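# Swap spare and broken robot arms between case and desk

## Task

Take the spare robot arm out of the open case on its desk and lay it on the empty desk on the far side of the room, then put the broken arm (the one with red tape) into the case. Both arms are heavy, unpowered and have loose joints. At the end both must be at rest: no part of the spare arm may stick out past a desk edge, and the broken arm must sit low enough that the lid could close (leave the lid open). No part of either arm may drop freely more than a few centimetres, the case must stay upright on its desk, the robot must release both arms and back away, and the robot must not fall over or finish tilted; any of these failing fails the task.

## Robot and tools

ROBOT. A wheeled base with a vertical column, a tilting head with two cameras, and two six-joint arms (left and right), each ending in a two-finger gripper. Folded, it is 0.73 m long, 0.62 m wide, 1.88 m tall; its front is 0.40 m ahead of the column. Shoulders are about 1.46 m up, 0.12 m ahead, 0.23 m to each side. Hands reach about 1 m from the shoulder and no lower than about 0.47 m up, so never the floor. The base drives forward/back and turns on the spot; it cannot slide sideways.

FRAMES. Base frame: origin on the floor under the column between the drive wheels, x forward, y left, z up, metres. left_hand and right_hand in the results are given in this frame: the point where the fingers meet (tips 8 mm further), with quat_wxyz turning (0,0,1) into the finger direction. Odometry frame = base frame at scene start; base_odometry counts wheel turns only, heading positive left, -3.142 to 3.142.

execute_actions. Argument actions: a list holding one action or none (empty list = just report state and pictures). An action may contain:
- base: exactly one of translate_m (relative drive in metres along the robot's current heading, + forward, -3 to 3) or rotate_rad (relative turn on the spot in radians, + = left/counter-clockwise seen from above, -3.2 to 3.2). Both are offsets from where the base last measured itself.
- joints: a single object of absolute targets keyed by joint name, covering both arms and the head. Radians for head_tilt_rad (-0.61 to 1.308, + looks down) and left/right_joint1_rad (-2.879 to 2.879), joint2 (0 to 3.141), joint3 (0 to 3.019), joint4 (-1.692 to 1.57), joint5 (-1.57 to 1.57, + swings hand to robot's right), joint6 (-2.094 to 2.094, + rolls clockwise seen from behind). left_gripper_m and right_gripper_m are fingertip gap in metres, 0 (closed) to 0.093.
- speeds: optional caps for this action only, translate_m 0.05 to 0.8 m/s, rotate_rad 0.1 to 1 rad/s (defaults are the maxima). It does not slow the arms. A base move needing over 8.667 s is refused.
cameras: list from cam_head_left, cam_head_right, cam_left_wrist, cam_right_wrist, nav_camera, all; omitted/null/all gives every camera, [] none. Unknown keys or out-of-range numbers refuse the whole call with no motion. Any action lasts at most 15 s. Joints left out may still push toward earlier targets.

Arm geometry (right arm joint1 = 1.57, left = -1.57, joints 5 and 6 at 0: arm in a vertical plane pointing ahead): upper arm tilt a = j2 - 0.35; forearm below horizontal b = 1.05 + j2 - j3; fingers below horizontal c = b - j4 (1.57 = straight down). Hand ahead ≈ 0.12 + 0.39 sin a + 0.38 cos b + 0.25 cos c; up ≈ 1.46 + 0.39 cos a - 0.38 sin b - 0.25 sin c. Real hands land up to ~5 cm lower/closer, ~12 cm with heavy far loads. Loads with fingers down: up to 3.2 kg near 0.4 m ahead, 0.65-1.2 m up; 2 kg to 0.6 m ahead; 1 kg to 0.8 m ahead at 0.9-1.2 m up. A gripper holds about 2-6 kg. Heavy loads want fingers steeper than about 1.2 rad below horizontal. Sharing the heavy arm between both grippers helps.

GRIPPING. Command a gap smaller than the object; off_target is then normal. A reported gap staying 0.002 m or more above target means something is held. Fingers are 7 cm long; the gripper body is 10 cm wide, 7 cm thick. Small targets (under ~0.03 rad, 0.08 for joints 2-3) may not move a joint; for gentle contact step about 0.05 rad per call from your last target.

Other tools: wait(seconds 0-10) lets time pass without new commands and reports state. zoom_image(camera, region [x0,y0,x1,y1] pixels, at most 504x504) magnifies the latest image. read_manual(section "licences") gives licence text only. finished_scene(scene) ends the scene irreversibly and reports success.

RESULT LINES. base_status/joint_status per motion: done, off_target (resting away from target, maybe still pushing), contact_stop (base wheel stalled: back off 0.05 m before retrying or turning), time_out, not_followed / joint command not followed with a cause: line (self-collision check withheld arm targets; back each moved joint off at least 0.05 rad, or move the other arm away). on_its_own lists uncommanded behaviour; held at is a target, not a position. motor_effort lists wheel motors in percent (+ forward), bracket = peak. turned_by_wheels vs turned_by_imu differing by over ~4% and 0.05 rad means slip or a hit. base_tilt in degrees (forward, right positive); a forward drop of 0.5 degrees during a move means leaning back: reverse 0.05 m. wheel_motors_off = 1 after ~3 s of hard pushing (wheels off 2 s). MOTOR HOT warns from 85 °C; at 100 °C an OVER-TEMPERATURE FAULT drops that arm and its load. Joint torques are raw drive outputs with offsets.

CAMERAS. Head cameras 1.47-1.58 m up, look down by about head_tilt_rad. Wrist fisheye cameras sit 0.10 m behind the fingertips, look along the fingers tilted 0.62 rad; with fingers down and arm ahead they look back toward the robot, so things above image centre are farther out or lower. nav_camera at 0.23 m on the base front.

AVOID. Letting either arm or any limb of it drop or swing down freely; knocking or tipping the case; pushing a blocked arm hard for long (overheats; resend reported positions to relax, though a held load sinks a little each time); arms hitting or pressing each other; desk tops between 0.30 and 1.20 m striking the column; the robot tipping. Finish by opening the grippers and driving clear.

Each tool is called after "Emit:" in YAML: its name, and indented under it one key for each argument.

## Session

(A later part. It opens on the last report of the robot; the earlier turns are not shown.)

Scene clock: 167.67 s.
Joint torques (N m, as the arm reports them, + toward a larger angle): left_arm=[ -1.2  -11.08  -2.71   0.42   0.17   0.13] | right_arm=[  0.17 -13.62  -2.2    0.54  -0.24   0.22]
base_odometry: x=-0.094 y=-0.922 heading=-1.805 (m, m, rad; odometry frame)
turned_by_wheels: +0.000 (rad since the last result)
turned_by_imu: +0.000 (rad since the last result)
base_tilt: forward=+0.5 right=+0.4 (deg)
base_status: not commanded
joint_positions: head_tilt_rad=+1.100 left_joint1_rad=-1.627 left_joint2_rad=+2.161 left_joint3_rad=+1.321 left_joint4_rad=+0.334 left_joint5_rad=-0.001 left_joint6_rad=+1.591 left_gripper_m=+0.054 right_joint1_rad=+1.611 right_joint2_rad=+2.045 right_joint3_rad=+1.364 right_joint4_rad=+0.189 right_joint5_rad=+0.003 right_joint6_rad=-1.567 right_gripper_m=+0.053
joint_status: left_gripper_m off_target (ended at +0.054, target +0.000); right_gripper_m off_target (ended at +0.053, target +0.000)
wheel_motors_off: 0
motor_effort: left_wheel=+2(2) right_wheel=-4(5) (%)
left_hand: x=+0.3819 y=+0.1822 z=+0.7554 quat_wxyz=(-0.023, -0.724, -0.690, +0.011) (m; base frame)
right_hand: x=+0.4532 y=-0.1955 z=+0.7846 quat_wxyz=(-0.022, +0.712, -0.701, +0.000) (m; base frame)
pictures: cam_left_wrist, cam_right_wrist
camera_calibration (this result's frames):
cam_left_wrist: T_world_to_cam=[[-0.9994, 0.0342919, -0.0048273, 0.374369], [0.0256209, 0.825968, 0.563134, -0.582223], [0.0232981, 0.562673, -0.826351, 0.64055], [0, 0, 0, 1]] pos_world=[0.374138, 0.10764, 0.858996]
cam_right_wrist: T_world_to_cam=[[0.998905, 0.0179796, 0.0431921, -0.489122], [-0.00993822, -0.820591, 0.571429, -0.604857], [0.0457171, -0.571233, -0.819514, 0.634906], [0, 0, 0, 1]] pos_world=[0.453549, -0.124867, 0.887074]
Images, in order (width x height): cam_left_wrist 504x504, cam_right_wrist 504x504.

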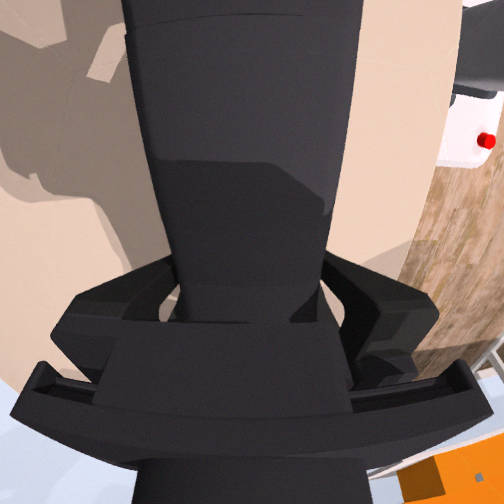

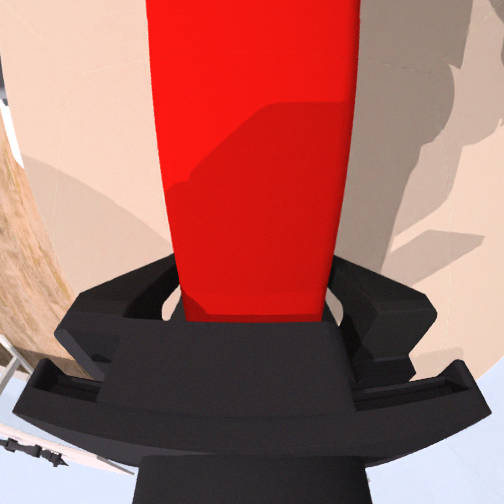

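Emit:
execute_actions:
  actions:
    - {"joints":{"left_joint2_rad":2.04,"left_joint3_rad":1.225,"right_joint2_rad":1.94,"right_joint3_rad":1.28}}
  cameras: []

Emit:
execute_actions:
  actions:
    - {"joints":{"left_joint2_rad":1.96,"left_joint3_rad":1.14,"right_joint2_rad":1.87,"right_joint3_rad":1.2}}
  cameras: []

Emit:
execute_actions:
  actions:
    - {"joints":{"left_joint2_rad":1.89,"left_joint3_rad":1.07,"right_joint2_rad":1.81,"right_joint3_rad":1.14,"left_joint1_rad":-1.64,"right_joint1_rad":1.61}}
  cameras: []

Emit:
execute_actions:
  actions:
    - {"joints":{"left_joint2_rad":1.81,"left_joint3_rad":0.99,"right_joint2_rad":1.74,"right_joint3_rad":1.075}}
  cameras: []

Emit:
execute_actions:
  actions:
    - {"joints":{"left_joint2_rad":1.73,"left_joint3_rad":0.92,"right_joint2_rad":1.67,"right_joint3_rad":1.02}}
  cameras: ["cam_head_left"]

Emit:
execute_actions:
  actions:
    - {"joints":{"left_joint2_rad":1.6,"left_joint3_rad":0.82,"left_joint4_rad":0.31,"right_joint2_rad":1.55,"right_joint3_rad":0.935,"right_joint4_rad":0.16,"left_joint1_rad":-1.65,"right_joint1_rad":1.62}}
  cameras: []

Emit:
execute_actions:
  actions:
    - {"joints":{"left_joint2_rad":1.42,"left_joint3_rad":0.70,"left_joint4_rad":0.26,"right_joint2_rad":1.39,"right_joint3_rad":0.84,"right_joint4_rad":0.10}}
  cameras: ["cam_head_left"]

Scene clock: 178.00 s.
Joint torques (N m, as the arm reports them, + toward a larger angle): left_arm=[ -1.09 -19.98  -6.     0.42   0.57  -0.02] | right_arm=[  0.26 -21.49  -5.42  -0.19   0.17   0.02]
base_odometry: x=-0.094 y=-0.922 heading=-1.805 (m, m, rad; odometry frame)
turned_by_wheels: +0.000 (rad since the last result)
turned_by_imu: -0.001 (rad since the last result)
base_tilt: forward=+0.5 right=+0.4 (deg)
base_status: not commanded
joint_positions: head_tilt_rad=+1.100 left_joint1_rad=-1.627 left_joint2_rad=+2.139 left_joint3_rad=+1.273 left_joint4_rad=+0.334 left_joint5_rad=-0.009 left_joint6_rad=+1.610 left_gripper_m=+0.054 right_joint1_rad=+1.611 right_joint2_rad=+2.040 right_joint3_rad=+1.317 right_joint4_rad=+0.204 right_joint5_rad=-0.008 right_joint6_rad=-1.547 right_gripper_m=+0.053
joint_status: all done
wheel_motors_off: 0
motor_effort: left_wheel=+2(2) right_wheel=-4(4) (%)
left_hand: x=+0.3684 y=+0.1845 z=+0.7667 quat_wxyz=(-0.011, -0.730, -0.683, +0.017) (m; base frame)
right_hand: x=+0.4305 y=-0.1940 z=+0.7891 quat_wxyz=(-0.016, +0.706, -0.708, -0.014) (m; base frame)
pictures: none
No camera images: the call's "cameras" was empty. Leave "cameras" out to get every camera's image.

Scene clock: 178.83 s.
Joint torques (N m, as the arm reports them, + toward a larger angle): left_arm=[ -0.92 -19.2   -5.4    0.37   0.45  -0.07] | right_arm=[  0.15 -21.17  -5.09  -0.26   0.38   0.  ]
base_odometry: x=-0.094 y=-0.922 heading=-1.805 (m, m, rad; odometry frame)
turned_by_wheels: +0.000 (rad since the last result)
turned_by_imu: +0.000 (rad since the last result)
base_tilt: forward=+0.5 right=+0.3 (deg)
base_status: not commanded
joint_positions: head_tilt_rad=+1.100 left_joint1_rad=-1.628 left_joint2_rad=+2.051 left_joint3_rad=+1.180 left_joint4_rad=+0.334 left_joint5_rad=-0.007 left_joint6_rad=+1.612 left_gripper_m=+0.054 right_joint1_rad=+1.611 right_joint2_rad=+1.959 right_joint3_rad=+1.235 right_joint4_rad=+0.205 right_joint5_rad=-0.013 right_joint6_rad=-1.546 right_gripper_m=+0.053
joint_status: all done
wheel_motors_off: 0
motor_effort: left_wheel=+2(2) right_wheel=-4(5) (%)
left_hand: x=+0.3716 y=+0.1852 z=+0.8008 quat_wxyz=(-0.011, -0.731, -0.682, +0.019) (m; base frame)
right_hand: x=+0.4329 y=-0.1941 z=+0.8205 quat_wxyz=(-0.018, +0.705, -0.709, -0.016) (m; base frame)
pictures: none
No camera images: the call's "cameras" was empty. Leave "cameras" out to get every camera's image.

Scene clock: 179.77 s.
Joint torques (N m, as the arm reports them, + toward a larger angle): left_arm=[ -1.38 -20.66  -6.4    0.44   0.43  -0.02] | right_arm=[  0.88 -21.21  -5.32  -0.29   0.17   0.01]
base_odometry: x=-0.094 y=-0.922 heading=-1.805 (m, m, rad; odometry frame)
turned_by_wheels: +0.000 (rad since the last result)
turned_by_imu: +0.000 (rad since the last result)
base_tilt: forward=+0.5 right=+0.4 (deg)
base_status: not commanded
joint_positions: head_tilt_rad=+1.100 left_joint1_rad=-1.631 left_joint2_rad=+1.998 left_joint3_rad=+1.123 left_joint4_rad=+0.334 left_joint5_rad=-0.006 left_joint6_rad=+1.610 left_gripper_m=+0.054 right_joint1_rad=+1.612 right_joint2_rad=+1.902 right_joint3_rad=+1.175 right_joint4_rad=+0.205 right_joint5_rad=-0.009 right_joint6_rad=-1.544 right_gripper_m=+0.053
joint_status: all done
wheel_motors_off: 0
motor_effort: left_wheel=+3(4) right_wheel=-3(3) (%)
left_hand: x=+0.3712 y=+0.1837 z=+0.8218 quat_wxyz=(-0.011, -0.731, -0.682, +0.022) (m; base frame)
right_hand: x=+0.4315 y=-0.1947 z=+0.8425 quat_wxyz=(-0.016, +0.705, -0.709, -0.015) (m; base frame)
pictures: none
No camera images: the call's "cameras" was empty. Leave "cameras" out to get every camera's image.

Scene clock: 180.73 s.
Joint torques (N m, as the arm reports them, + toward a larger angle): left_arm=[ -1.19 -20.74  -6.15   0.41   0.45   0.01] | right_arm=[  1.33 -20.37  -4.79  -0.13   0.38   0.01]
base_odometry: x=-0.094 y=-0.922 heading=-1.805 (m, m, rad; odometry frame)
turned_by_wheels: +0.000 (rad since the last result)
turned_by_imu: +0.000 (rad since the last result)
base_tilt: forward=+0.5 right=+0.4 (deg)
base_status: not commanded
joint_positions: head_tilt_rad=+1.100 left_joint1_rad=-1.633 left_joint2_rad=+1.916 left_joint3_rad=+1.040 left_joint4_rad=+0.334 left_joint5_rad=-0.007 left_joint6_rad=+1.607 left_gripper_m=+0.054 right_joint1_rad=+1.613 right_joint2_rad=+1.828 right_joint3_rad=+1.106 right_joint4_rad=+0.203 right_joint5_rad=-0.013 right_joint6_rad=-1.546 right_gripper_m=+0.053
joint_status: all done
wheel_motors_off: 0
motor_effort: left_wheel=+3(3) right_wheel=-3(3) (%)
left_hand: x=+0.3718 y=+0.1844 z=+0.8533 quat_wxyz=(-0.011, -0.730, -0.683, +0.023) (m; base frame)
right_hand: x=+0.4327 y=-0.1942 z=+0.8708 quat_wxyz=(-0.019, +0.706, -0.708, -0.016) (m; base frame)
pictures: none
No camera images: the call's "cameras" was empty. Leave "cameras" out to get every camera's image.

Scene clock: 181.60 s.
Joint torques (N m, as the arm reports them, + toward a larger angle): left_arm=[ -1.24 -21.63  -6.37   0.41   0.46   0.02] | right_arm=[  0.64 -20.57  -4.67   0.06   0.35   0.01]
base_odometry: x=-0.094 y=-0.922 heading=-1.805 (m, m, rad; odometry frame)
turned_by_wheels: +0.000 (rad since the last result)
turned_by_imu: +0.000 (rad since the last result)
base_tilt: forward=+0.5 right=+0.4 (deg)
base_status: not commanded
joint_positions: head_tilt_rad=+1.100 left_joint1_rad=-1.633 left_joint2_rad=+1.840 left_joint3_rad=+0.972 left_joint4_rad=+0.334 left_joint5_rad=-0.006 left_joint6_rad=+1.607 left_gripper_m=+0.054 right_joint1_rad=+1.615 right_joint2_rad=+1.760 right_joint3_rad=+1.049 right_joint4_rad=+0.202 right_joint5_rad=-0.015 right_joint6_rad=-1.546 right_gripper_m=+0.053
joint_status: all done
wheel_motors_off: 0
motor_effort: left_wheel=+3(4) right_wheel=-3(4) (%)
left_hand: x=+0.3755 y=+0.1852 z=+0.8816 quat_wxyz=(-0.014, -0.730, -0.683, +0.020) (m; base frame)
right_hand: x=+0.4359 y=-0.1938 z=+0.8958 quat_wxyz=(-0.024, +0.706, -0.708, -0.014) (m; base frame)
pictures: cam_head_left
camera_calibration (this result's frames):
cam_head_left: T_world_to_cam=[[0.00111829, -0.999966, -0.0082307, 0.0425191], [-0.934442, 0.00188613, -0.356111, 0.608237], [0.356115, 0.00808935, -0.934407, 1.34441], [0, 0, 0, 1]] pos_world=[0.0895515, 0.0304951, 1.47318]
Images, in order (width x height): cam_head_left 896x504.

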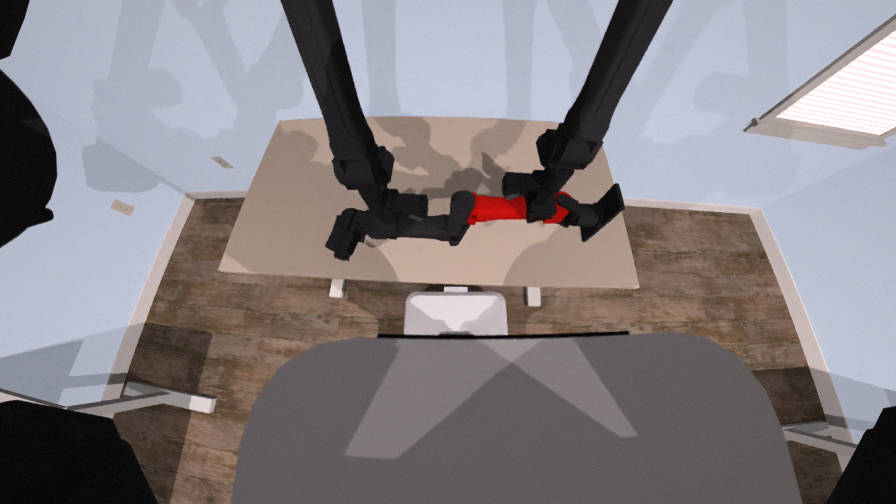

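Scene clock: 182.60 s.
Joint torques (N m, as the arm reports them, + toward a larger angle): left_arm=[ -1.34 -21.09  -5.72   0.17   0.44   0.09] | right_arm=[  0.58 -20.28  -3.3    0.11   0.13   0.08]
base_odometry: x=-0.094 y=-0.922 heading=-1.805 (m, m, rad; odometry frame)
turned_by_wheels: +0.000 (rad since the last result)
turned_by_imu: +0.000 (rad since the last result)
base_tilt: forward=+0.5 right=+0.4 (deg)
base_status: not commanded
joint_positions: head_tilt_rad=+1.100 left_joint1_rad=-1.640 left_joint2_rad=+1.711 left_joint3_rad=+0.867 left_joint4_rad=+0.309 left_joint5_rad=-0.006 left_joint6_rad=+1.596 left_gripper_m=+0.054 right_joint1_rad=+1.619 right_joint2_rad=+1.631 right_joint3_rad=+0.955 right_joint4_rad=+0.168 right_joint5_rad=-0.008 right_joint6_rad=-1.550 right_gripper_m=+0.053
joint_status: all done
wheel_motors_off: 0
motor_effort: left_wheel=+3(3) right_wheel=-1(3) (%)
left_hand: x=+0.3766 y=+0.1835 z=+0.9276 quat_wxyz=(-0.015, -0.728, -0.685, +0.023) (m; base frame)
right_hand: x=+0.4384 y=-0.1943 z=+0.9419 quat_wxyz=(-0.023, +0.708, -0.706, -0.012) (m; base frame)
pictures: none
No camera images: the call's "cameras" was empty. Leave "cameras" out to get every camera's image.

Scene clock: 183.67 s.
Joint torques (N m, as the arm reports them, + toward a larger angle): left_arm=[ -0.86 -20.5   -4.89   0.59   0.48   0.11] | right_arm=[  1.04 -19.99  -2.45  -0.01   0.32   0.07]
base_odometry: x=-0.094 y=-0.922 heading=-1.805 (m, m, rad; odometry frame)
turned_by_wheels: +0.000 (rad since the last result)
turned_by_imu: +0.000 (rad since the last result)
base_tilt: forward=+0.5 right=+0.3 (deg)
base_status: not commanded
joint_positions: head_tilt_rad=+1.100 left_joint1_rad=-1.646 left_joint2_rad=+1.526 left_joint3_rad=+0.741 left_joint4_rad=+0.255 left_joint5_rad=-0.007 left_joint6_rad=+1.594 left_gripper_m=+0.054 right_joint1_rad=+1.622 right_joint2_rad=+1.469 right_joint3_rad=+0.855 right_joint4_rad=+0.107 right_joint5_rad=-0.013 right_joint6_rad=-1.552 right_gripper_m=+0.053
joint_status: all done
wheel_motors_off: 0
motor_effort: left_wheel=+2(4) right_wheel=-3(4) (%)
left_hand: x=+0.3789 y=+0.1840 z=+0.9893 quat_wxyz=(-0.019, -0.728, -0.685, +0.022) (m; base frame)
right_hand: x=+0.4401 y=-0.1938 z=+0.9974 quat_wxyz=(-0.026, +0.709, -0.705, -0.014) (m; base frame)
pictures: cam_head_left
camera_calibration (this result's frames):
cam_head_left: T_world_to_cam=[[0.00111829, -0.999966, -0.0082307, 0.0425191], [-0.934442, 0.00188613, -0.356111, 0.608238], [0.356115, 0.00808935, -0.934407, 1.34441], [0, 0, 0, 1]] pos_world=[0.0895515, 0.0304951, 1.47318]
Images, in order (width x height): cam_head_left 896x504.

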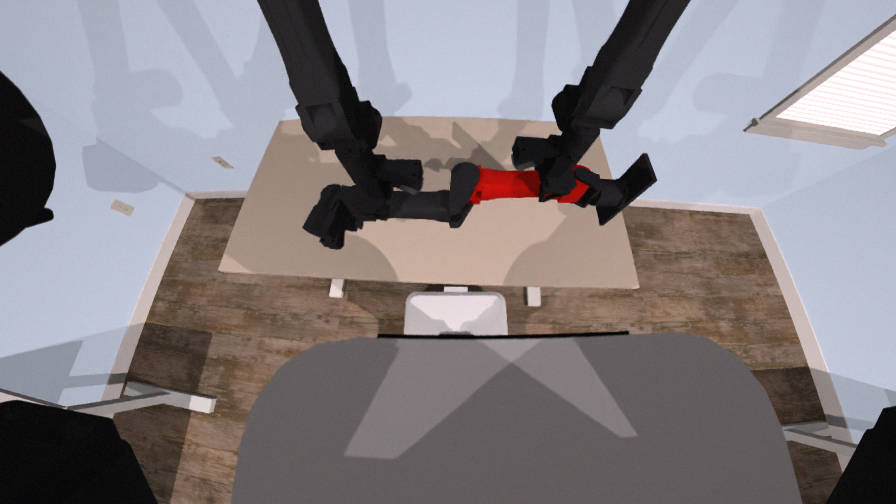

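Emit:
execute_actions:
  actions:
    - {"base":{"translate_m":-1.15},"speeds":{"translate_m":0.4},"joints":{"left_joint2_rad":1.235,"left_joint3_rad":0.62,"left_joint4_rad":0.16,"right_joint2_rad":1.22,"right_joint3_rad":0.77,"right_joint4_rad":0,"left_joint1_rad":-1.66,"right_joint1_rad":1.625}}
  cameras: []

Emit:
execute_actions:
  actions:
    - {"base":{"rotate_rad":1.485},"speeds":{"rotate_rad":0.5},"joints":{"head_tilt_rad":0.7,"left_joint2_rad":1.015,"left_joint3_rad":0.565,"left_joint4_rad":0,"right_joint2_rad":1.03,"right_joint3_rad":0.72,"right_joint4_rad":-0.14,"left_joint1_rad":-1.67,"right_joint1_rad":1.635}}
  cameras: ["cam_head_left","nav_camera"]

Scene clock: 192.03 s.
Joint torques (N m, as the arm reports them, + toward a larger angle): left_arm=[ -1.45 -18.71  -2.79   0.55   0.41   0.17] | right_arm=[  0.82 -19.13   0.02   0.08   0.31   0.13]
base_odometry: x=+0.173 y=+0.197 heading=-1.804 (m, m, rad; odometry frame)
turned_by_wheels: +0.001 (rad since the last result)
turned_by_imu: +0.002 (rad since the last result)
base_tilt: forward=+0.5 right=+0.4 (deg)
base_status: done
joint_positions: head_tilt_rad=+1.100 left_joint1_rad=-1.654 left_joint2_rad=+1.331 left_joint3_rad=+0.641 left_joint4_rad=+0.151 left_joint5_rad=-0.005 left_joint6_rad=+1.587 left_gripper_m=+0.054 right_joint1_rad=+1.627 right_joint2_rad=+1.291 right_joint3_rad=+0.772 right_joint4_rad=+0.003 right_joint5_rad=-0.012 right_joint6_rad=-1.552 right_gripper_m=+0.053
joint_status: all done
wheel_motors_off: 0
motor_effort: left_wheel=+0(67) right_wheel=-1(36) (%)
left_hand: x=+0.3767 y=+0.1835 z=+1.0480 quat_wxyz=(-0.018, -0.727, -0.686, +0.029) (m; base frame)
right_hand: x=+0.4385 y=-0.1937 z=+1.0545 quat_wxyz=(-0.024, +0.710, -0.704, -0.019) (m; base frame)
pictures: none
No camera images: the call's "cameras" was empty. Leave "cameras" out to get every camera's image.

Scene clock: 196.10 s.
Joint torques (N m, as the arm reports them, + toward a larger angle): left_arm=[ -0.54 -18.7   -0.82   0.37   0.28   0.19] | right_arm=[  1.28 -18.38   2.05   0.13   0.14   0.02]
base_odometry: x=+0.173 y=+0.197 heading=-0.320 (m, m, rad; odometry frame)
turned_by_wheels: +1.484 (rad since the last result)
turned_by_imu: +1.482 (rad since the last result)
base_tilt: forward=+0.5 right=+0.4 (deg)
base_status: done
joint_positions: head_tilt_rad=+0.717 left_joint1_rad=-1.663 left_joint2_rad=+1.119 left_joint3_rad=+0.570 left_joint4_rad=-0.007 left_joint5_rad=-0.002 left_joint6_rad=+1.584 left_gripper_m=+0.054 right_joint1_rad=+1.635 right_joint2_rad=+1.108 right_joint3_rad=+0.711 right_joint4_rad=-0.136 right_joint5_rad=-0.008 right_joint6_rad=-1.548 right_gripper_m=+0.053
joint_status: all done
wheel_motors_off: 0
motor_effort: left_wheel=-7(47) right_wheel=+5(59) (%)
left_hand: x=+0.3738 y=+0.1831 z=+1.1058 quat_wxyz=(-0.016, -0.728, -0.685, +0.039) (m; base frame)
right_hand: x=+0.4346 y=-0.1937 z=+1.1107 quat_wxyz=(-0.018, +0.710, -0.703, -0.026) (m; base frame)
pictures: cam_head_left, nav_camera
camera_calibration (this result's frames):
cam_head_left: T_world_to_cam=[[0.00411414, -0.999966, -0.00721588, 0.0408065], [-0.733563, 0.00188613, -0.679619, 1.0964], [0.679609, 0.00808935, -0.73353, 1.01888], [0, 0, 0, 1]] pos_world=[0.111665, 0.0304951, 1.49281]
Images, in order (width x height): cam_head_left 896x504, nav_camera 896x504.

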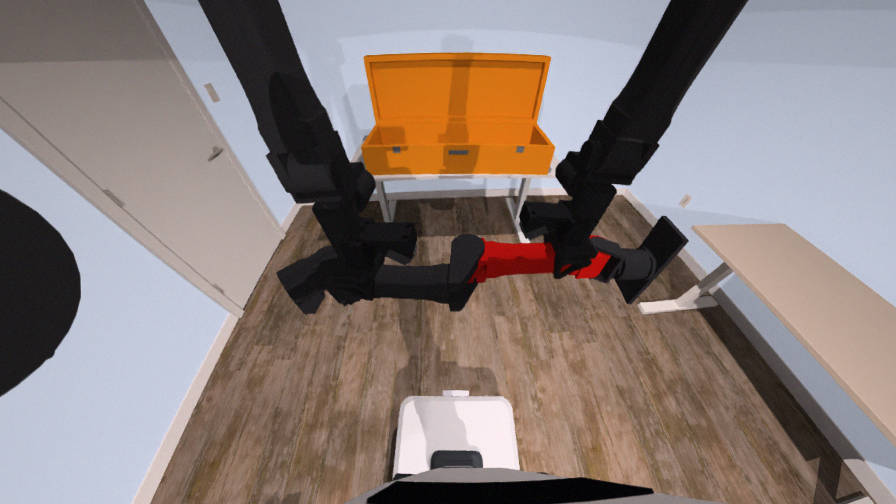

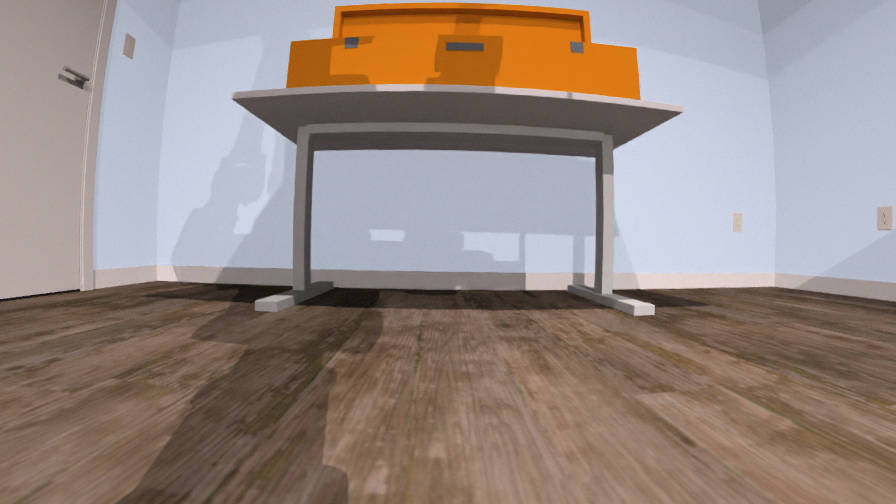

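Emit:
execute_actions:
  actions:
    - {"base":{"translate_m":1.22},"speeds":{"translate_m":0.4},"joints":{"head_tilt_rad":1.1,"left_joint2_rad":0.87,"left_joint3_rad":0.55,"left_joint4_rad":-0.125,"right_joint2_rad":0.9,"right_joint3_rad":0.705,"right_joint4_rad":-0.24}}
  cameras: ["cam_head_left","cam_left_wrist"]

Scene clock: 203.50 s.
Joint torques (N m, as the arm reports them, + toward a larger angle): left_arm=[ -0.25 -18.     1.06   0.3    0.37   0.22] | right_arm=[  0.3  -19.49   3.87   0.18   0.21   0.  ]
base_odometry: x=+1.332 y=-0.187 heading=-0.319 (m, m, rad; odometry frame)
turned_by_wheels: +0.001 (rad since the last result)
turned_by_imu: -0.002 (rad since the last result)
base_tilt: forward=+0.5 right=+0.5 (deg)
base_status: done
joint_positions: head_tilt_rad=+1.099 left_joint1_rad=-1.669 left_joint2_rad=+0.981 left_joint3_rad=+0.540 left_joint4_rad=-0.130 left_joint5_rad=-0.005 left_joint6_rad=+1.582 left_gripper_m=+0.054 right_joint1_rad=+1.640 right_joint2_rad=+0.998 right_joint3_rad=+0.685 right_joint4_rad=-0.236 right_joint5_rad=-0.010 right_joint6_rad=-1.543 right_gripper_m=+0.053
joint_status: all done
wheel_motors_off: 0
motor_effort: left_wheel=+1(59) right_wheel=-1(52) (%)
left_hand: x=+0.3709 y=+0.1841 z=+1.1415 quat_wxyz=(-0.011, -0.728, -0.684, +0.045) (m; base frame)
right_hand: x=+0.4300 y=-0.1928 z=+1.1437 quat_wxyz=(-0.015, +0.709, -0.704, -0.034) (m; base frame)
pictures: cam_head_left, cam_left_wrist
camera_calibration (this result's frames):
cam_head_left: T_world_to_cam=[[0.00112208, -0.999966, -0.00823019, 0.0425181], [-0.934278, 0.00188613, -0.356541, 0.608891], [0.356544, 0.00808935, -0.934243, 1.34413], [0, 0, 0, 1]] pos_world=[0.0895822, 0.0304951, 1.47319]
cam_left_wrist: T_world_to_cam=[[-0.996948, 0.0507601, 0.0593201, 0.287988], [0.0746811, 0.841545, 0.535, -0.789955], [-0.0227639, 0.537797, -0.842767, 0.99918], [0, 0, 0, 1]] pos_world=[0.368849, 0.112809, 1.24762]
Images, in order (width x height): cam_head_left 896x504, cam_left_wrist 504x504.

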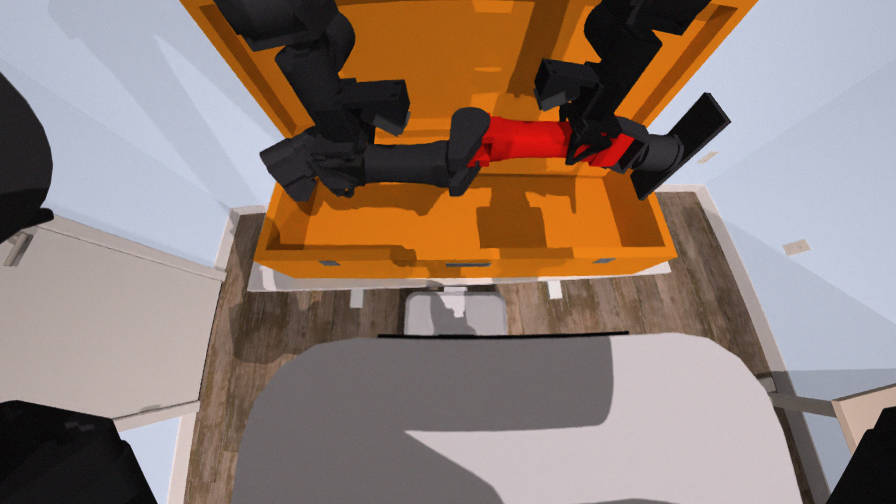

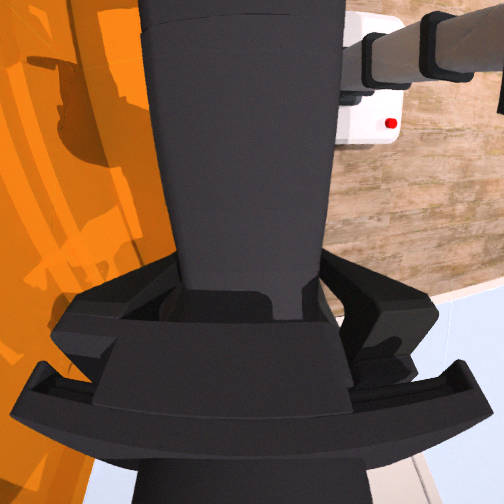

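Emit:
execute_actions:
  actions:
    - {"base":{"translate_m":0.065},"speeds":{"translate_m":0.15},"joints":{"left_joint1_rad":-1.64,"right_joint1_rad":1.66,"left_joint2_rad":1.015,"left_joint3_rad":0.565,"left_joint4_rad":0,"right_joint2_rad":1.03,"right_joint3_rad":0.72,"right_joint4_rad":-0.14}}
  cameras: []

Emit:
execute_actions:
  actions:
    - {"joints":{"left_joint1_rad":-1.615,"right_joint1_rad":1.675,"left_joint2_rad":1.16,"left_joint3_rad":0.595,"left_joint4_rad":0.1,"right_joint2_rad":1.16,"right_joint3_rad":0.745,"right_joint4_rad":-0.05}}
  cameras: []

Emit:
execute_actions:
  actions:
    - {"joints":{"left_joint1_rad":-1.605,"right_joint1_rad":1.67,"left_joint2_rad":1.29,"left_joint3_rad":0.64,"left_joint4_rad":0.18,"right_joint2_rad":1.28,"right_joint3_rad":0.785,"right_joint4_rad":0.03}}
  cameras: []

Emit:
execute_actions:
  actions:
    - {"joints":{"left_joint2_rad":1.42,"left_joint3_rad":0.70,"left_joint4_rad":0.25,"right_joint2_rad":1.4,"right_joint3_rad":0.84,"right_joint4_rad":0.09}}
  cameras: ["cam_head_left","cam_left_wrist","cam_right_wrist"]

Scene clock: 211.30 s.
Joint torques (N m, as the arm reports them, + toward a larger angle): left_arm=[ -0.18 -17.72  -0.61   0.73   0.08   0.14] | right_arm=[  1.38 -19.55   1.62  -0.11   0.05  -0.07]
base_odometry: x=+1.393 y=-0.207 heading=-0.318 (m, m, rad; odometry frame)
turned_by_wheels: +0.001 (rad since the last result)
turned_by_imu: +0.000 (rad since the last result)
base_tilt: forward=+0.5 right=+0.3 (deg)
base_status: done
joint_positions: head_tilt_rad=+1.100 left_joint1_rad=-1.641 left_joint2_rad=+1.113 left_joint3_rad=+0.565 left_joint4_rad=-0.016 left_joint5_rad=+0.002 left_joint6_rad=+1.592 left_gripper_m=+0.054 right_joint1_rad=+1.655 right_joint2_rad=+1.126 right_joint3_rad=+0.715 right_joint4_rad=-0.132 right_joint5_rad=-0.005 right_joint6_rad=-1.540 right_gripper_m=+0.053
joint_status: all done
wheel_motors_off: 0
motor_effort: left_wheel=+1(31) right_wheel=-1(33) (%)
left_hand: x=+0.3709 y=+0.1925 z=+1.1068 quat_wxyz=(-0.008, -0.727, -0.686, +0.036) (m; base frame)
right_hand: x=+0.4314 y=-0.1842 z=+1.1058 quat_wxyz=(-0.020, +0.711, -0.702, -0.035) (m; base frame)
pictures: none
No camera images: the call's "cameras" was empty. Leave "cameras" out to get every camera's image.

Scene clock: 212.43 s.
Joint torques (N m, as the arm reports them, + toward a larger angle): left_arm=[  0.25 -18.26  -1.56   0.77  -0.29   0.04] | right_arm=[  2.44 -20.27   0.07  -0.17  -0.02  -0.07]
base_odometry: x=+1.393 y=-0.207 heading=-0.318 (m, m, rad; odometry frame)
turned_by_wheels: +0.000 (rad since the last result)
turned_by_imu: +0.000 (rad since the last result)
base_tilt: forward=+0.5 right=+0.3 (deg)
base_status: not commanded
joint_positions: head_tilt_rad=+1.100 left_joint1_rad=-1.621 left_joint2_rad=+1.254 left_joint3_rad=+0.602 left_joint4_rad=+0.083 left_joint5_rad=+0.009 left_joint6_rad=+1.603 left_gripper_m=+0.054 right_joint1_rad=+1.662 right_joint2_rad=+1.252 right_joint3_rad=+0.748 right_joint4_rad=-0.043 right_joint5_rad=-0.004 right_joint6_rad=-1.533 right_gripper_m=+0.053
joint_status: all done
wheel_motors_off: 0
motor_effort: left_wheel=+2(1) right_wheel=-2(2) (%)
left_hand: x=+0.3668 y=+0.1989 z=+1.0693 quat_wxyz=(-0.003, -0.727, -0.686, +0.034) (m; base frame)
right_hand: x=+0.4274 y=-0.1782 z=+1.0678 quat_wxyz=(-0.020, +0.710, -0.703, -0.038) (m; base frame)
pictures: none
No camera images: the call's "cameras" was empty. Leave "cameras" out to get every camera's image.

Scene clock: 213.50 s.
Joint torques (N m, as the arm reports them, + toward a larger angle): left_arm=[  0.05 -18.53  -2.77   0.66  -0.28  -0.02] | right_arm=[  1.51 -19.94  -1.48  -0.01  -0.04  -0.16]
base_odometry: x=+1.393 y=-0.207 heading=-0.318 (m, m, rad; odometry frame)
turned_by_wheels: +0.000 (rad since the last result)
turned_by_imu: +0.000 (rad since the last result)
base_tilt: forward=+0.5 right=+0.4 (deg)
base_status: not commanded
joint_positions: head_tilt_rad=+1.100 left_joint1_rad=-1.611 left_joint2_rad=+1.381 left_joint3_rad=+0.658 left_joint4_rad=+0.165 left_joint5_rad=+0.009 left_joint6_rad=+1.609 left_gripper_m=+0.054 right_joint1_rad=+1.662 right_joint2_rad=+1.366 right_joint3_rad=+0.796 right_joint4_rad=+0.037 right_joint5_rad=-0.004 right_joint6_rad=-1.530 right_gripper_m=+0.053
joint_status: all done
wheel_motors_off: 0
motor_effort: left_wheel=+2(4) right_wheel=-2(4) (%)
left_hand: x=+0.3701 y=+0.2023 z=+1.0331 quat_wxyz=(-0.004, -0.727, -0.686, +0.028) (m; base frame)
right_hand: x=+0.4303 y=-0.1752 z=+1.0322 quat_wxyz=(-0.025, +0.708, -0.705, -0.033) (m; base frame)
pictures: none
No camera images: the call's "cameras" was empty. Leave "cameras" out to get every camera's image.

Scene clock: 214.40 s.
Joint torques (N m, as the arm reports them, + toward a larger angle): left_arm=[ -0.25 -19.36  -4.     0.84  -0.19  -0.02] | right_arm=[  2.41 -20.34  -2.59   0.1   -0.18  -0.1 ]
base_odometry: x=+1.393 y=-0.207 heading=-0.318 (m, m, rad; odometry frame)
turned_by_wheels: +0.000 (rad since the last result)
turned_by_imu: +0.000 (rad since the last result)
base_tilt: forward=+0.5 right=+0.4 (deg)
base_status: not commanded
joint_positions: head_tilt_rad=+1.100 left_joint1_rad=-1.605 left_joint2_rad=+1.513 left_joint3_rad=+0.727 left_joint4_rad=+0.232 left_joint5_rad=+0.006 left_joint6_rad=+1.609 left_gripper_m=+0.054 right_joint1_rad=+1.662 right_joint2_rad=+1.484 right_joint3_rad=+0.858 right_joint4_rad=+0.097 right_joint5_rad=+0.000 right_joint6_rad=-1.531 right_gripper_m=+0.053
joint_status: all done
wheel_motors_off: 0
motor_effort: left_wheel=+1(3) right_wheel=-1(4) (%)
left_hand: x=+0.3709 y=+0.2047 z=+0.9932 quat_wxyz=(-0.002, -0.726, -0.687, +0.023) (m; base frame)
right_hand: x=+0.4316 y=-0.1727 z=+0.9937 quat_wxyz=(-0.025, +0.709, -0.705, -0.030) (m; base frame)
pictures: cam_head_left, cam_left_wrist, cam_right_wrist
camera_calibration (this result's frames):
cam_head_left: T_world_to_cam=[[0.00111913, -0.999966, -0.00823059, 0.0425189], [-0.934405, 0.00188613, -0.356206, 0.608382], [0.35621, 0.00808935, -0.934371, 1.34435], [0, 0, 0, 1]] pos_world=[0.0895583, 0.0304951, 1.47318]
cam_left_wrist: T_world_to_cam=[[-0.998168, 0.0429055, 0.0426648, 0.314332], [0.0596106, 0.818261, 0.571748, -0.754108], [-0.0103798, 0.573244, -0.819319, 0.827984], [0, 0, 0, 1]] pos_world=[0.367303, 0.128933, 1.09613]
cam_right_wrist: T_world_to_cam=[[0.999952, 0.00855322, 0.00478666, -0.440889], [0.00469476, -0.846654, 0.532123, -0.677626], [0.00860401, -0.532075, -0.846654, 0.870003], [0, 0, 0, 1]] pos_world=[0.436563, -0.107037, 1.09928]
Images, in order (width x height): cam_head_left 896x504, cam_left_wrist 504x504, cam_right_wrist 504x504.

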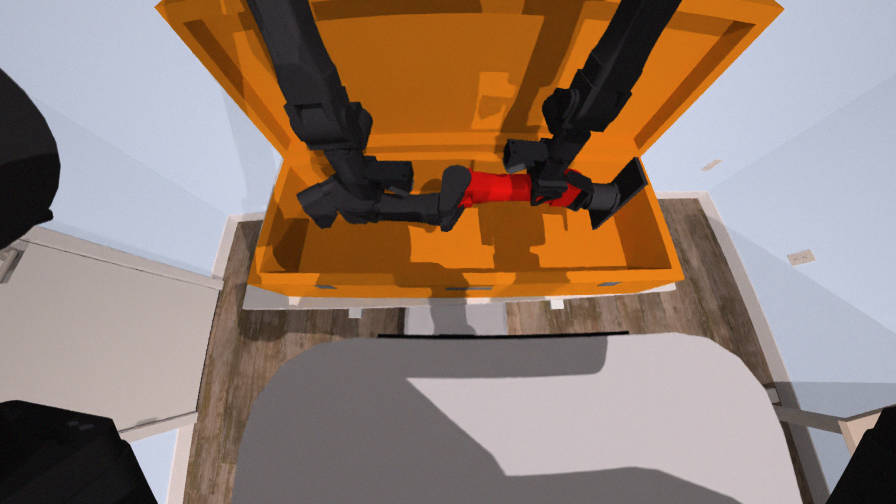

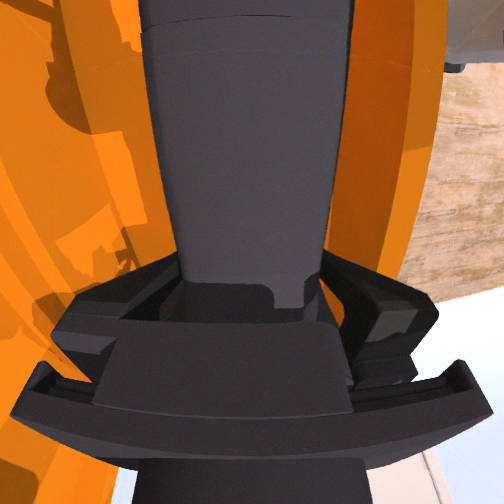

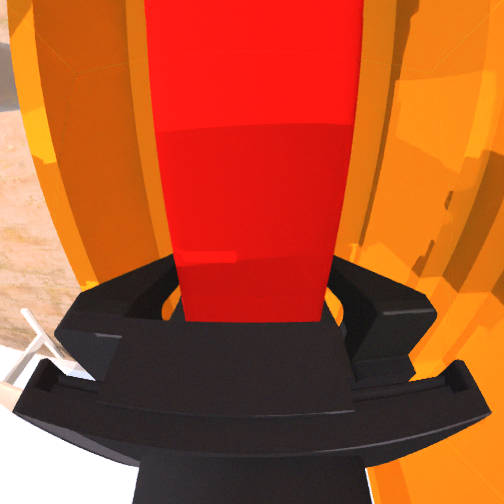

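Emit:
execute_actions:
  actions:
    - {"joints":{"left_joint1_rad":-1.6,"right_joint1_rad":1.655,"left_joint2_rad":1.54,"left_joint3_rad":0.78,"left_joint4_rad":0.29,"right_joint2_rad":1.51,"right_joint3_rad":0.905,"right_joint4_rad":0.135}}
  cameras: []

Emit:
execute_actions:
  actions:
    - {"joints":{"left_joint2_rad":1.62,"left_joint3_rad":0.835,"left_joint4_rad":0.32,"right_joint2_rad":1.6,"right_joint3_rad":0.96,"right_joint4_rad":0.17}}
  cameras: []

Emit:
execute_actions:
  actions:
    - {"joints":{"left_joint2_rad":1.67,"left_joint3_rad":0.87,"left_joint4_rad":0.33,"right_joint2_rad":1.65,"right_joint3_rad":0.995,"right_joint4_rad":0.19}}
  cameras: []

Emit:
execute_actions:
  actions:
    - {"joints":{"left_joint2_rad":1.72,"left_joint3_rad":0.91,"right_joint2_rad":1.69,"right_joint3_rad":1.025}}
  cameras: ["cam_head_left"]

Emit:
zoom_image:
  camera: "cam_head_left"
  region: [240,140,700,310]

Scene clock: 220.87 s.
Joint torques (N m, as the arm reports them, + toward a larger angle): left_arm=[  0.33 -20.19  -4.95   1.    -0.13  -0.07] | right_arm=[  0.65 -20.35  -3.55  -0.03  -0.26  -0.17]
base_odometry: x=+1.393 y=-0.207 heading=-0.318 (m, m, rad; odometry frame)
turned_by_wheels: +0.000 (rad since the last result)
turned_by_imu: -0.001 (rad since the last result)
base_tilt: forward=+0.5 right=+0.4 (deg)
base_status: not commanded
joint_positions: head_tilt_rad=+1.100 left_joint1_rad=-1.602 left_joint2_rad=+1.634 left_joint3_rad=+0.814 left_joint4_rad=+0.271 left_joint5_rad=+0.006 left_joint6_rad=+1.614 left_gripper_m=+0.054 right_joint1_rad=+1.657 right_joint2_rad=+1.593 right_joint3_rad=+0.930 right_joint4_rad=+0.141 right_joint5_rad=+0.002 right_joint6_rad=-1.528 right_gripper_m=+0.053
joint_status: all done
wheel_motors_off: 0
motor_effort: left_wheel=+3(3) right_wheel=-3(3) (%)
left_hand: x=+0.3754 y=+0.2053 z=+0.9529 quat_wxyz=(-0.003, -0.728, -0.686, +0.020) (m; base frame)
right_hand: x=+0.4346 y=-0.1727 z=+0.9563 quat_wxyz=(-0.026, +0.707, -0.706, -0.026) (m; base frame)
pictures: none
No camera images: the call's "cameras" was empty. Leave "cameras" out to get every camera's image.

Scene clock: 221.77 s.
Joint torques (N m, as the arm reports them, + toward a larger angle): left_arm=[ -0.38 -19.44  -5.07   0.94   0.01  -0.08] | right_arm=[  1.29 -20.23  -4.25   0.27  -0.16  -0.19]
base_odometry: x=+1.393 y=-0.207 heading=-0.318 (m, m, rad; odometry frame)
turned_by_wheels: +0.000 (rad since the last result)
turned_by_imu: +0.000 (rad since the last result)
base_tilt: forward=+0.6 right=+0.4 (deg)
base_status: not commanded
joint_positions: head_tilt_rad=+1.100 left_joint1_rad=-1.599 left_joint2_rad=+1.714 left_joint3_rad=+0.873 left_joint4_rad=+0.297 left_joint5_rad=+0.003 left_joint6_rad=+1.616 left_gripper_m=+0.054 right_joint1_rad=+1.656 right_joint2_rad=+1.678 right_joint3_rad=+0.988 right_joint4_rad=+0.173 right_joint5_rad=+0.000 right_joint6_rad=-1.528 right_gripper_m=+0.053
joint_status: all done
wheel_motors_off: 0
motor_effort: left_wheel=+3(3) right_wheel=-2(4) (%)
left_hand: x=+0.3761 y=+0.2068 z=+0.9252 quat_wxyz=(-0.003, -0.728, -0.685, +0.017) (m; base frame)
right_hand: x=+0.4349 y=-0.1709 z=+0.9268 quat_wxyz=(-0.028, +0.707, -0.707, -0.025) (m; base frame)
pictures: none
No camera images: the call's "cameras" was empty. Leave "cameras" out to get every camera's image.

Scene clock: 222.43 s.
Joint torques (N m, as the arm reports them, + toward a larger angle): left_arm=[ -0.11 -17.59  -3.85   1.18   0.48  -0.08] | right_arm=[  2.45 -19.17  -4.18   0.2   -0.05  -0.17]
base_odometry: x=+1.393 y=-0.207 heading=-0.318 (m, m, rad; odometry frame)
turned_by_wheels: +0.000 (rad since the last result)
turned_by_imu: +0.000 (rad since the last result)
base_tilt: forward=+0.5 right=+0.3 (deg)
base_status: not commanded
joint_positions: head_tilt_rad=+1.100 left_joint1_rad=-1.599 left_joint2_rad=+1.736 left_joint3_rad=+0.891 left_joint4_rad=+0.303 left_joint5_rad=-0.008 left_joint6_rad=+1.616 left_gripper_m=+0.054 right_joint1_rad=+1.656 right_joint2_rad=+1.722 right_joint3_rad=+1.022 right_joint4_rad=+0.191 right_joint5_rad=-0.004 right_joint6_rad=-1.528 right_gripper_m=+0.053
joint_status: all done
wheel_motors_off: 0
motor_effort: left_wheel=+3(5) right_wheel=-3(4) (%)
left_hand: x=+0.3772 y=+0.2086 z=+0.9174 quat_wxyz=(+0.000, -0.728, -0.686, +0.012) (m; base frame)
right_hand: x=+0.4366 y=-0.1691 z=+0.9108 quat_wxyz=(-0.032, +0.706, -0.707, -0.023) (m; base frame)
pictures: none
No camera images: the call's "cameras" was empty. Leave "cameras" out to get every camera's image.

Scene clock: 223.20 s.
Joint torques (N m, as the arm reports them, + toward a larger angle): left_arm=[  0.   -14.14  -1.85   1.1    0.22  -0.05] | right_arm=[  2.09 -19.5   -5.05  -0.1   -0.15  -0.09]
base_odometry: x=+1.393 y=-0.207 heading=-0.318 (m, m, rad; odometry frame)
turned_by_wheels: +0.000 (rad since the last result)
turned_by_imu: +0.000 (rad since the last result)
base_tilt: forward=+0.5 right=+0.4 (deg)
base_status: not commanded
joint_positions: head_tilt_rad=+1.100 left_joint1_rad=-1.602 left_joint2_rad=+1.750 left_joint3_rad=+0.901 left_joint4_rad=+0.303 left_joint5_rad=-0.002 left_joint6_rad=+1.614 left_gripper_m=+0.054 right_joint1_rad=+1.652 right_joint2_rad=+1.770 right_joint3_rad=+1.058 right_joint4_rad=+0.199 right_joint5_rad=+0.000 right_joint6_rad=-1.532 right_gripper_m=+0.053
joint_status: all done
wheel_motors_off: 0
motor_effort: left_wheel=+3(3) right_wheel=-2(3) (%)
left_hand: x=+0.3753 y=+0.2058 z=+0.9128 quat_wxyz=(-0.001, -0.727, -0.686, +0.017) (m; base frame)
right_hand: x=+0.4347 y=-0.1716 z=+0.8934 quat_wxyz=(-0.028, +0.707, -0.706, -0.021) (m; base frame)
pictures: cam_head_left
camera_calibration (this result's frames):
cam_head_left: T_world_to_cam=[[0.00111913, -0.999966, -0.00823059, 0.0425189], [-0.934405, 0.00188613, -0.356206, 0.608382], [0.35621, 0.00808935, -0.934371, 1.34435], [0, 0, 0, 1]] pos_world=[0.0895583, 0.0304951, 1.47318]
Images, in order (width x height): cam_head_left 896x504.

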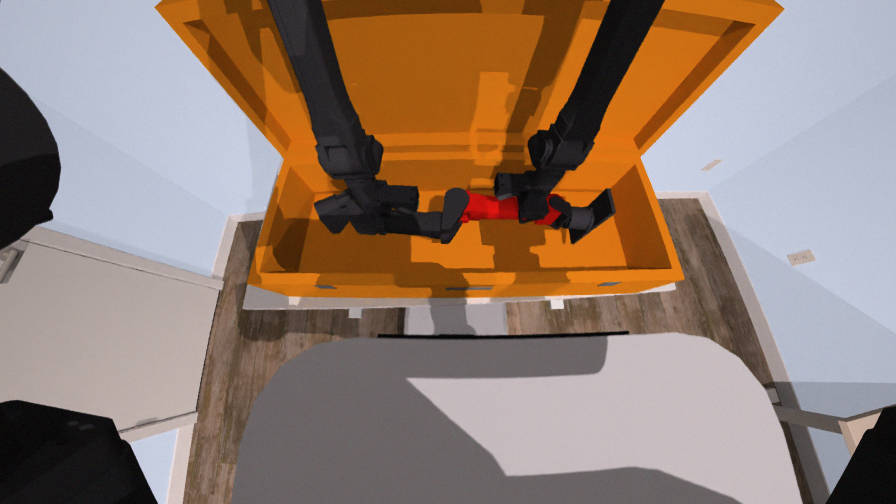

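Region (240, 140, 700, 310) of cam_head_left's 896x504 image, scaled by 1.096, with more detail than that image has; it fills the top 186 rows of this view, and the rest is white.

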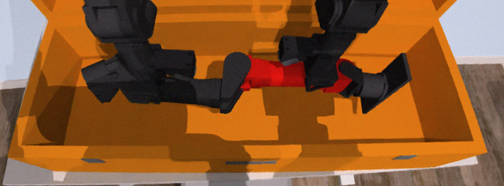

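The wrist hangs somewhat forward, so I'll shift with a small back move.

Emit:
execute_actions:
  actions:
    - {"base":{"translate_m":-0.02},"speeds":{"translate_m":0.05},"joints":{"left_joint1_rad":-1.645,"right_joint1_rad":1.61}}
  cameras: []

Emit:
execute_actions:
  actions:
    - {"joints":{"left_joint1_rad":-1.69,"right_joint1_rad":1.565,"left_joint6_rad":1.58,"right_joint6_rad":-1.57,"left_joint2_rad":1.74,"left_joint3_rad":0.93}}
  cameras: []

Emit:
execute_actions:
  actions:
    - {"joints":{"left_joint1_rad":-1.735,"right_joint1_rad":1.52,"left_joint6_rad":1.56,"right_joint6_rad":-1.59,"left_joint2_rad":1.78,"left_joint3_rad":0.965,"right_joint2_rad":1.73,"right_joint3_rad":1.06}}
  cameras: []

Emit:
execute_actions:
  actions:
    - {"joints":{"left_joint2_rad":1.83,"left_joint3_rad":1.01,"right_joint2_rad":1.77,"right_joint3_rad":1.095}}
  cameras: ["cam_head_left"]

Emit:
zoom_image:
  camera: "cam_head_left"
  region: [260,150,460,290]

Scene clock: 229.87 s.
Joint torques (N m, as the arm reports them, + toward a larger angle): left_arm=[ -1.09 -15.77  -2.86   1.16   0.43   0.06] | right_arm=[  0.86 -21.27  -4.92   0.06   0.01   0.  ]
base_odometry: x=+1.374 y=-0.201 heading=-0.319 (m, m, rad; odometry frame)
turned_by_wheels: +0.000 (rad since the last result)
turned_by_imu: -0.001 (rad since the last result)
base_tilt: forward=+0.5 right=+0.4 (deg)
base_status: done
joint_positions: head_tilt_rad=+1.100 left_joint1_rad=-1.642 left_joint2_rad=+1.765 left_joint3_rad=+0.915 left_joint4_rad=+0.303 left_joint5_rad=-0.006 left_joint6_rad=+1.600 left_gripper_m=+0.054 right_joint1_rad=+1.612 right_joint2_rad=+1.772 right_joint3_rad=+1.056 right_joint4_rad=+0.201 right_joint5_rad=-0.004 right_joint6_rad=-1.545 right_gripper_m=+0.053
joint_status: all done
wheel_motors_off: 0
motor_effort: left_wheel=+1(28) right_wheel=+0(31) (%)
left_hand: x=+0.3755 y=+0.1811 z=+0.9082 quat_wxyz=(-0.012, -0.730, -0.683, +0.027) (m; base frame)
right_hand: x=+0.4332 y=-0.1970 z=+0.8914 quat_wxyz=(-0.017, +0.705, -0.709, -0.012) (m; base frame)
pictures: none
No camera images: the call's "cameras" was empty. Leave "cameras" out to get every camera's image.

Scene clock: 230.63 s.
Joint torques (N m, as the arm reports them, + toward a larger angle): left_arm=[ -1.15 -15.67  -2.97   1.1    0.46   0.13] | right_arm=[  0.14 -19.93  -4.98   0.14   0.16   0.07]
base_odometry: x=+1.374 y=-0.201 heading=-0.319 (m, m, rad; odometry frame)
turned_by_wheels: +0.000 (rad since the last result)
turned_by_imu: +0.000 (rad since the last result)
base_tilt: forward=+0.6 right=+0.4 (deg)
base_status: not commanded
joint_positions: head_tilt_rad=+1.100 left_joint1_rad=-1.689 left_joint2_rad=+1.787 left_joint3_rad=+0.936 left_joint4_rad=+0.303 left_joint5_rad=-0.006 left_joint6_rad=+1.573 left_gripper_m=+0.054 right_joint1_rad=+1.566 right_joint2_rad=+1.772 right_joint3_rad=+1.057 right_joint4_rad=+0.201 right_joint5_rad=-0.005 right_joint6_rad=-1.571 right_gripper_m=+0.053
joint_status: all done
wheel_motors_off: 0
motor_effort: left_wheel=+0(1) right_wheel=+1(1) (%)
left_hand: x=+0.3739 y=+0.1510 z=+0.9023 quat_wxyz=(-0.025, -0.728, -0.684, +0.043) (m; base frame)
right_hand: x=+0.4340 y=-0.2275 z=+0.8908 quat_wxyz=(-0.004, +0.707, -0.708, +0.003) (m; base frame)
pictures: none
No camera images: the call's "cameras" was empty. Leave "cameras" out to get every camera's image.

Scene clock: 231.50 s.
Joint torques (N m, as the arm reports them, + toward a larger angle): left_arm=[ -2.65 -17.39  -3.73   1.13   0.46   0.17] | right_arm=[ -1.38 -21.    -4.76  -0.01   0.23   0.09]
base_odometry: x=+1.374 y=-0.201 heading=-0.319 (m, m, rad; odometry frame)
turned_by_wheels: +0.000 (rad since the last result)
turned_by_imu: +0.000 (rad since the last result)
base_tilt: forward=+0.5 right=+0.4 (deg)
base_status: not commanded
joint_positions: head_tilt_rad=+1.100 left_joint1_rad=-1.725 left_joint2_rad=+1.843 left_joint3_rad=+0.983 left_joint4_rad=+0.304 left_joint5_rad=-0.005 left_joint6_rad=+1.550 left_gripper_m=+0.054 right_joint1_rad=+1.528 right_joint2_rad=+1.810 right_joint3_rad=+1.089 right_joint4_rad=+0.199 right_joint5_rad=-0.009 right_joint6_rad=-1.594 right_gripper_m=+0.053
joint_status: all done
wheel_motors_off: 0
motor_effort: left_wheel=-1(2) right_wheel=+1(0) (%)
left_hand: x=+0.3700 y=+0.1259 z=+0.8850 quat_wxyz=(-0.033, -0.726, -0.685, +0.056) (m; base frame)
right_hand: x=+0.4319 y=-0.2531 z=+0.8774 quat_wxyz=(+0.009, +0.708, -0.706, +0.011) (m; base frame)
pictures: none
No camera images: the call's "cameras" was empty. Leave "cameras" out to get every camera's image.

Scene clock: 232.17 s.
Joint torques (N m, as the arm reports them, + toward a larger angle): left_arm=[ -3.04 -17.32  -4.25   0.97   0.39   0.11] | right_arm=[ -1.57 -20.51  -4.82  -0.07   0.13   0.13]
base_odometry: x=+1.374 y=-0.201 heading=-0.319 (m, m, rad; odometry frame)
turned_by_wheels: +0.000 (rad since the last result)
turned_by_imu: +0.000 (rad since the last result)
base_tilt: forward=+0.5 right=+0.4 (deg)
base_status: not commanded
joint_positions: head_tilt_rad=+1.100 left_joint1_rad=-1.723 left_joint2_rad=+1.896 left_joint3_rad=+1.035 left_joint4_rad=+0.306 left_joint5_rad=-0.004 left_joint6_rad=+1.551 left_gripper_m=+0.054 right_joint1_rad=+1.528 right_joint2_rad=+1.849 right_joint3_rad=+1.127 right_joint4_rad=+0.199 right_joint5_rad=-0.005 right_joint6_rad=-1.595 right_gripper_m=+0.053
joint_status: all done
wheel_motors_off: 0
motor_effort: left_wheel=+0(0) right_wheel=+1(2) (%)
left_hand: x=+0.3704 y=+0.1247 z=+0.8645 quat_wxyz=(-0.033, -0.726, -0.685, +0.056) (m; base frame)
right_hand: x=+0.4321 y=-0.2542 z=+0.8624 quat_wxyz=(+0.011, +0.708, -0.706, +0.011) (m; base frame)
pictures: cam_head_left
camera_calibration (this result's frames):
cam_head_left: T_world_to_cam=[[0.00111748, -0.999966, -0.00823081, 0.0425193], [-0.934477, 0.00188613, -0.35602, 0.608098], [0.356023, 0.00808935, -0.934442, 1.34447], [0, 0, 0, 1]] pos_world=[0.0895449, 0.0304951, 1.47317]
Images, in order (width x height): cam_head_left 896x504.

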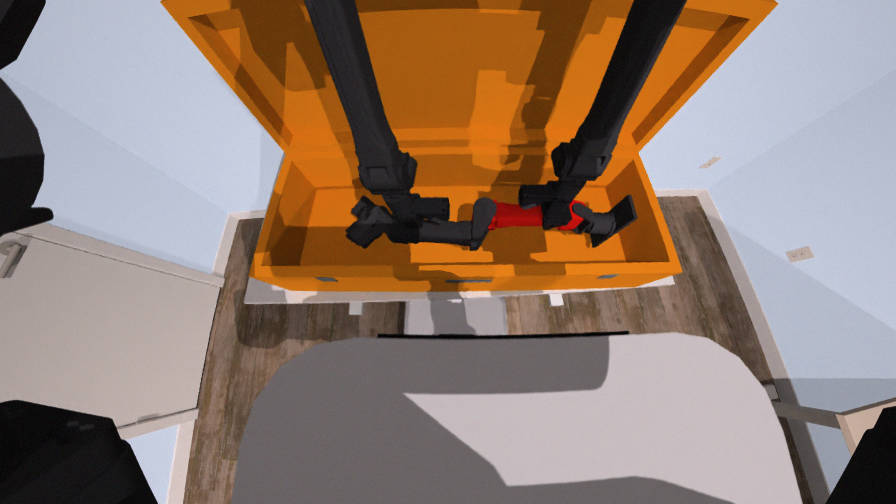

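Region (260, 150, 460, 290) of cam_head_left's 896x504 image, scaled by 2.520, with more detail than that image has; it fills the top 353 rows of this view, and the rest is white.

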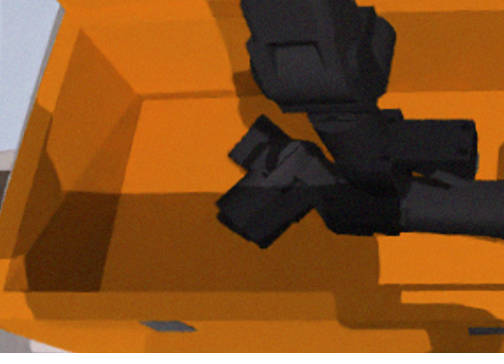

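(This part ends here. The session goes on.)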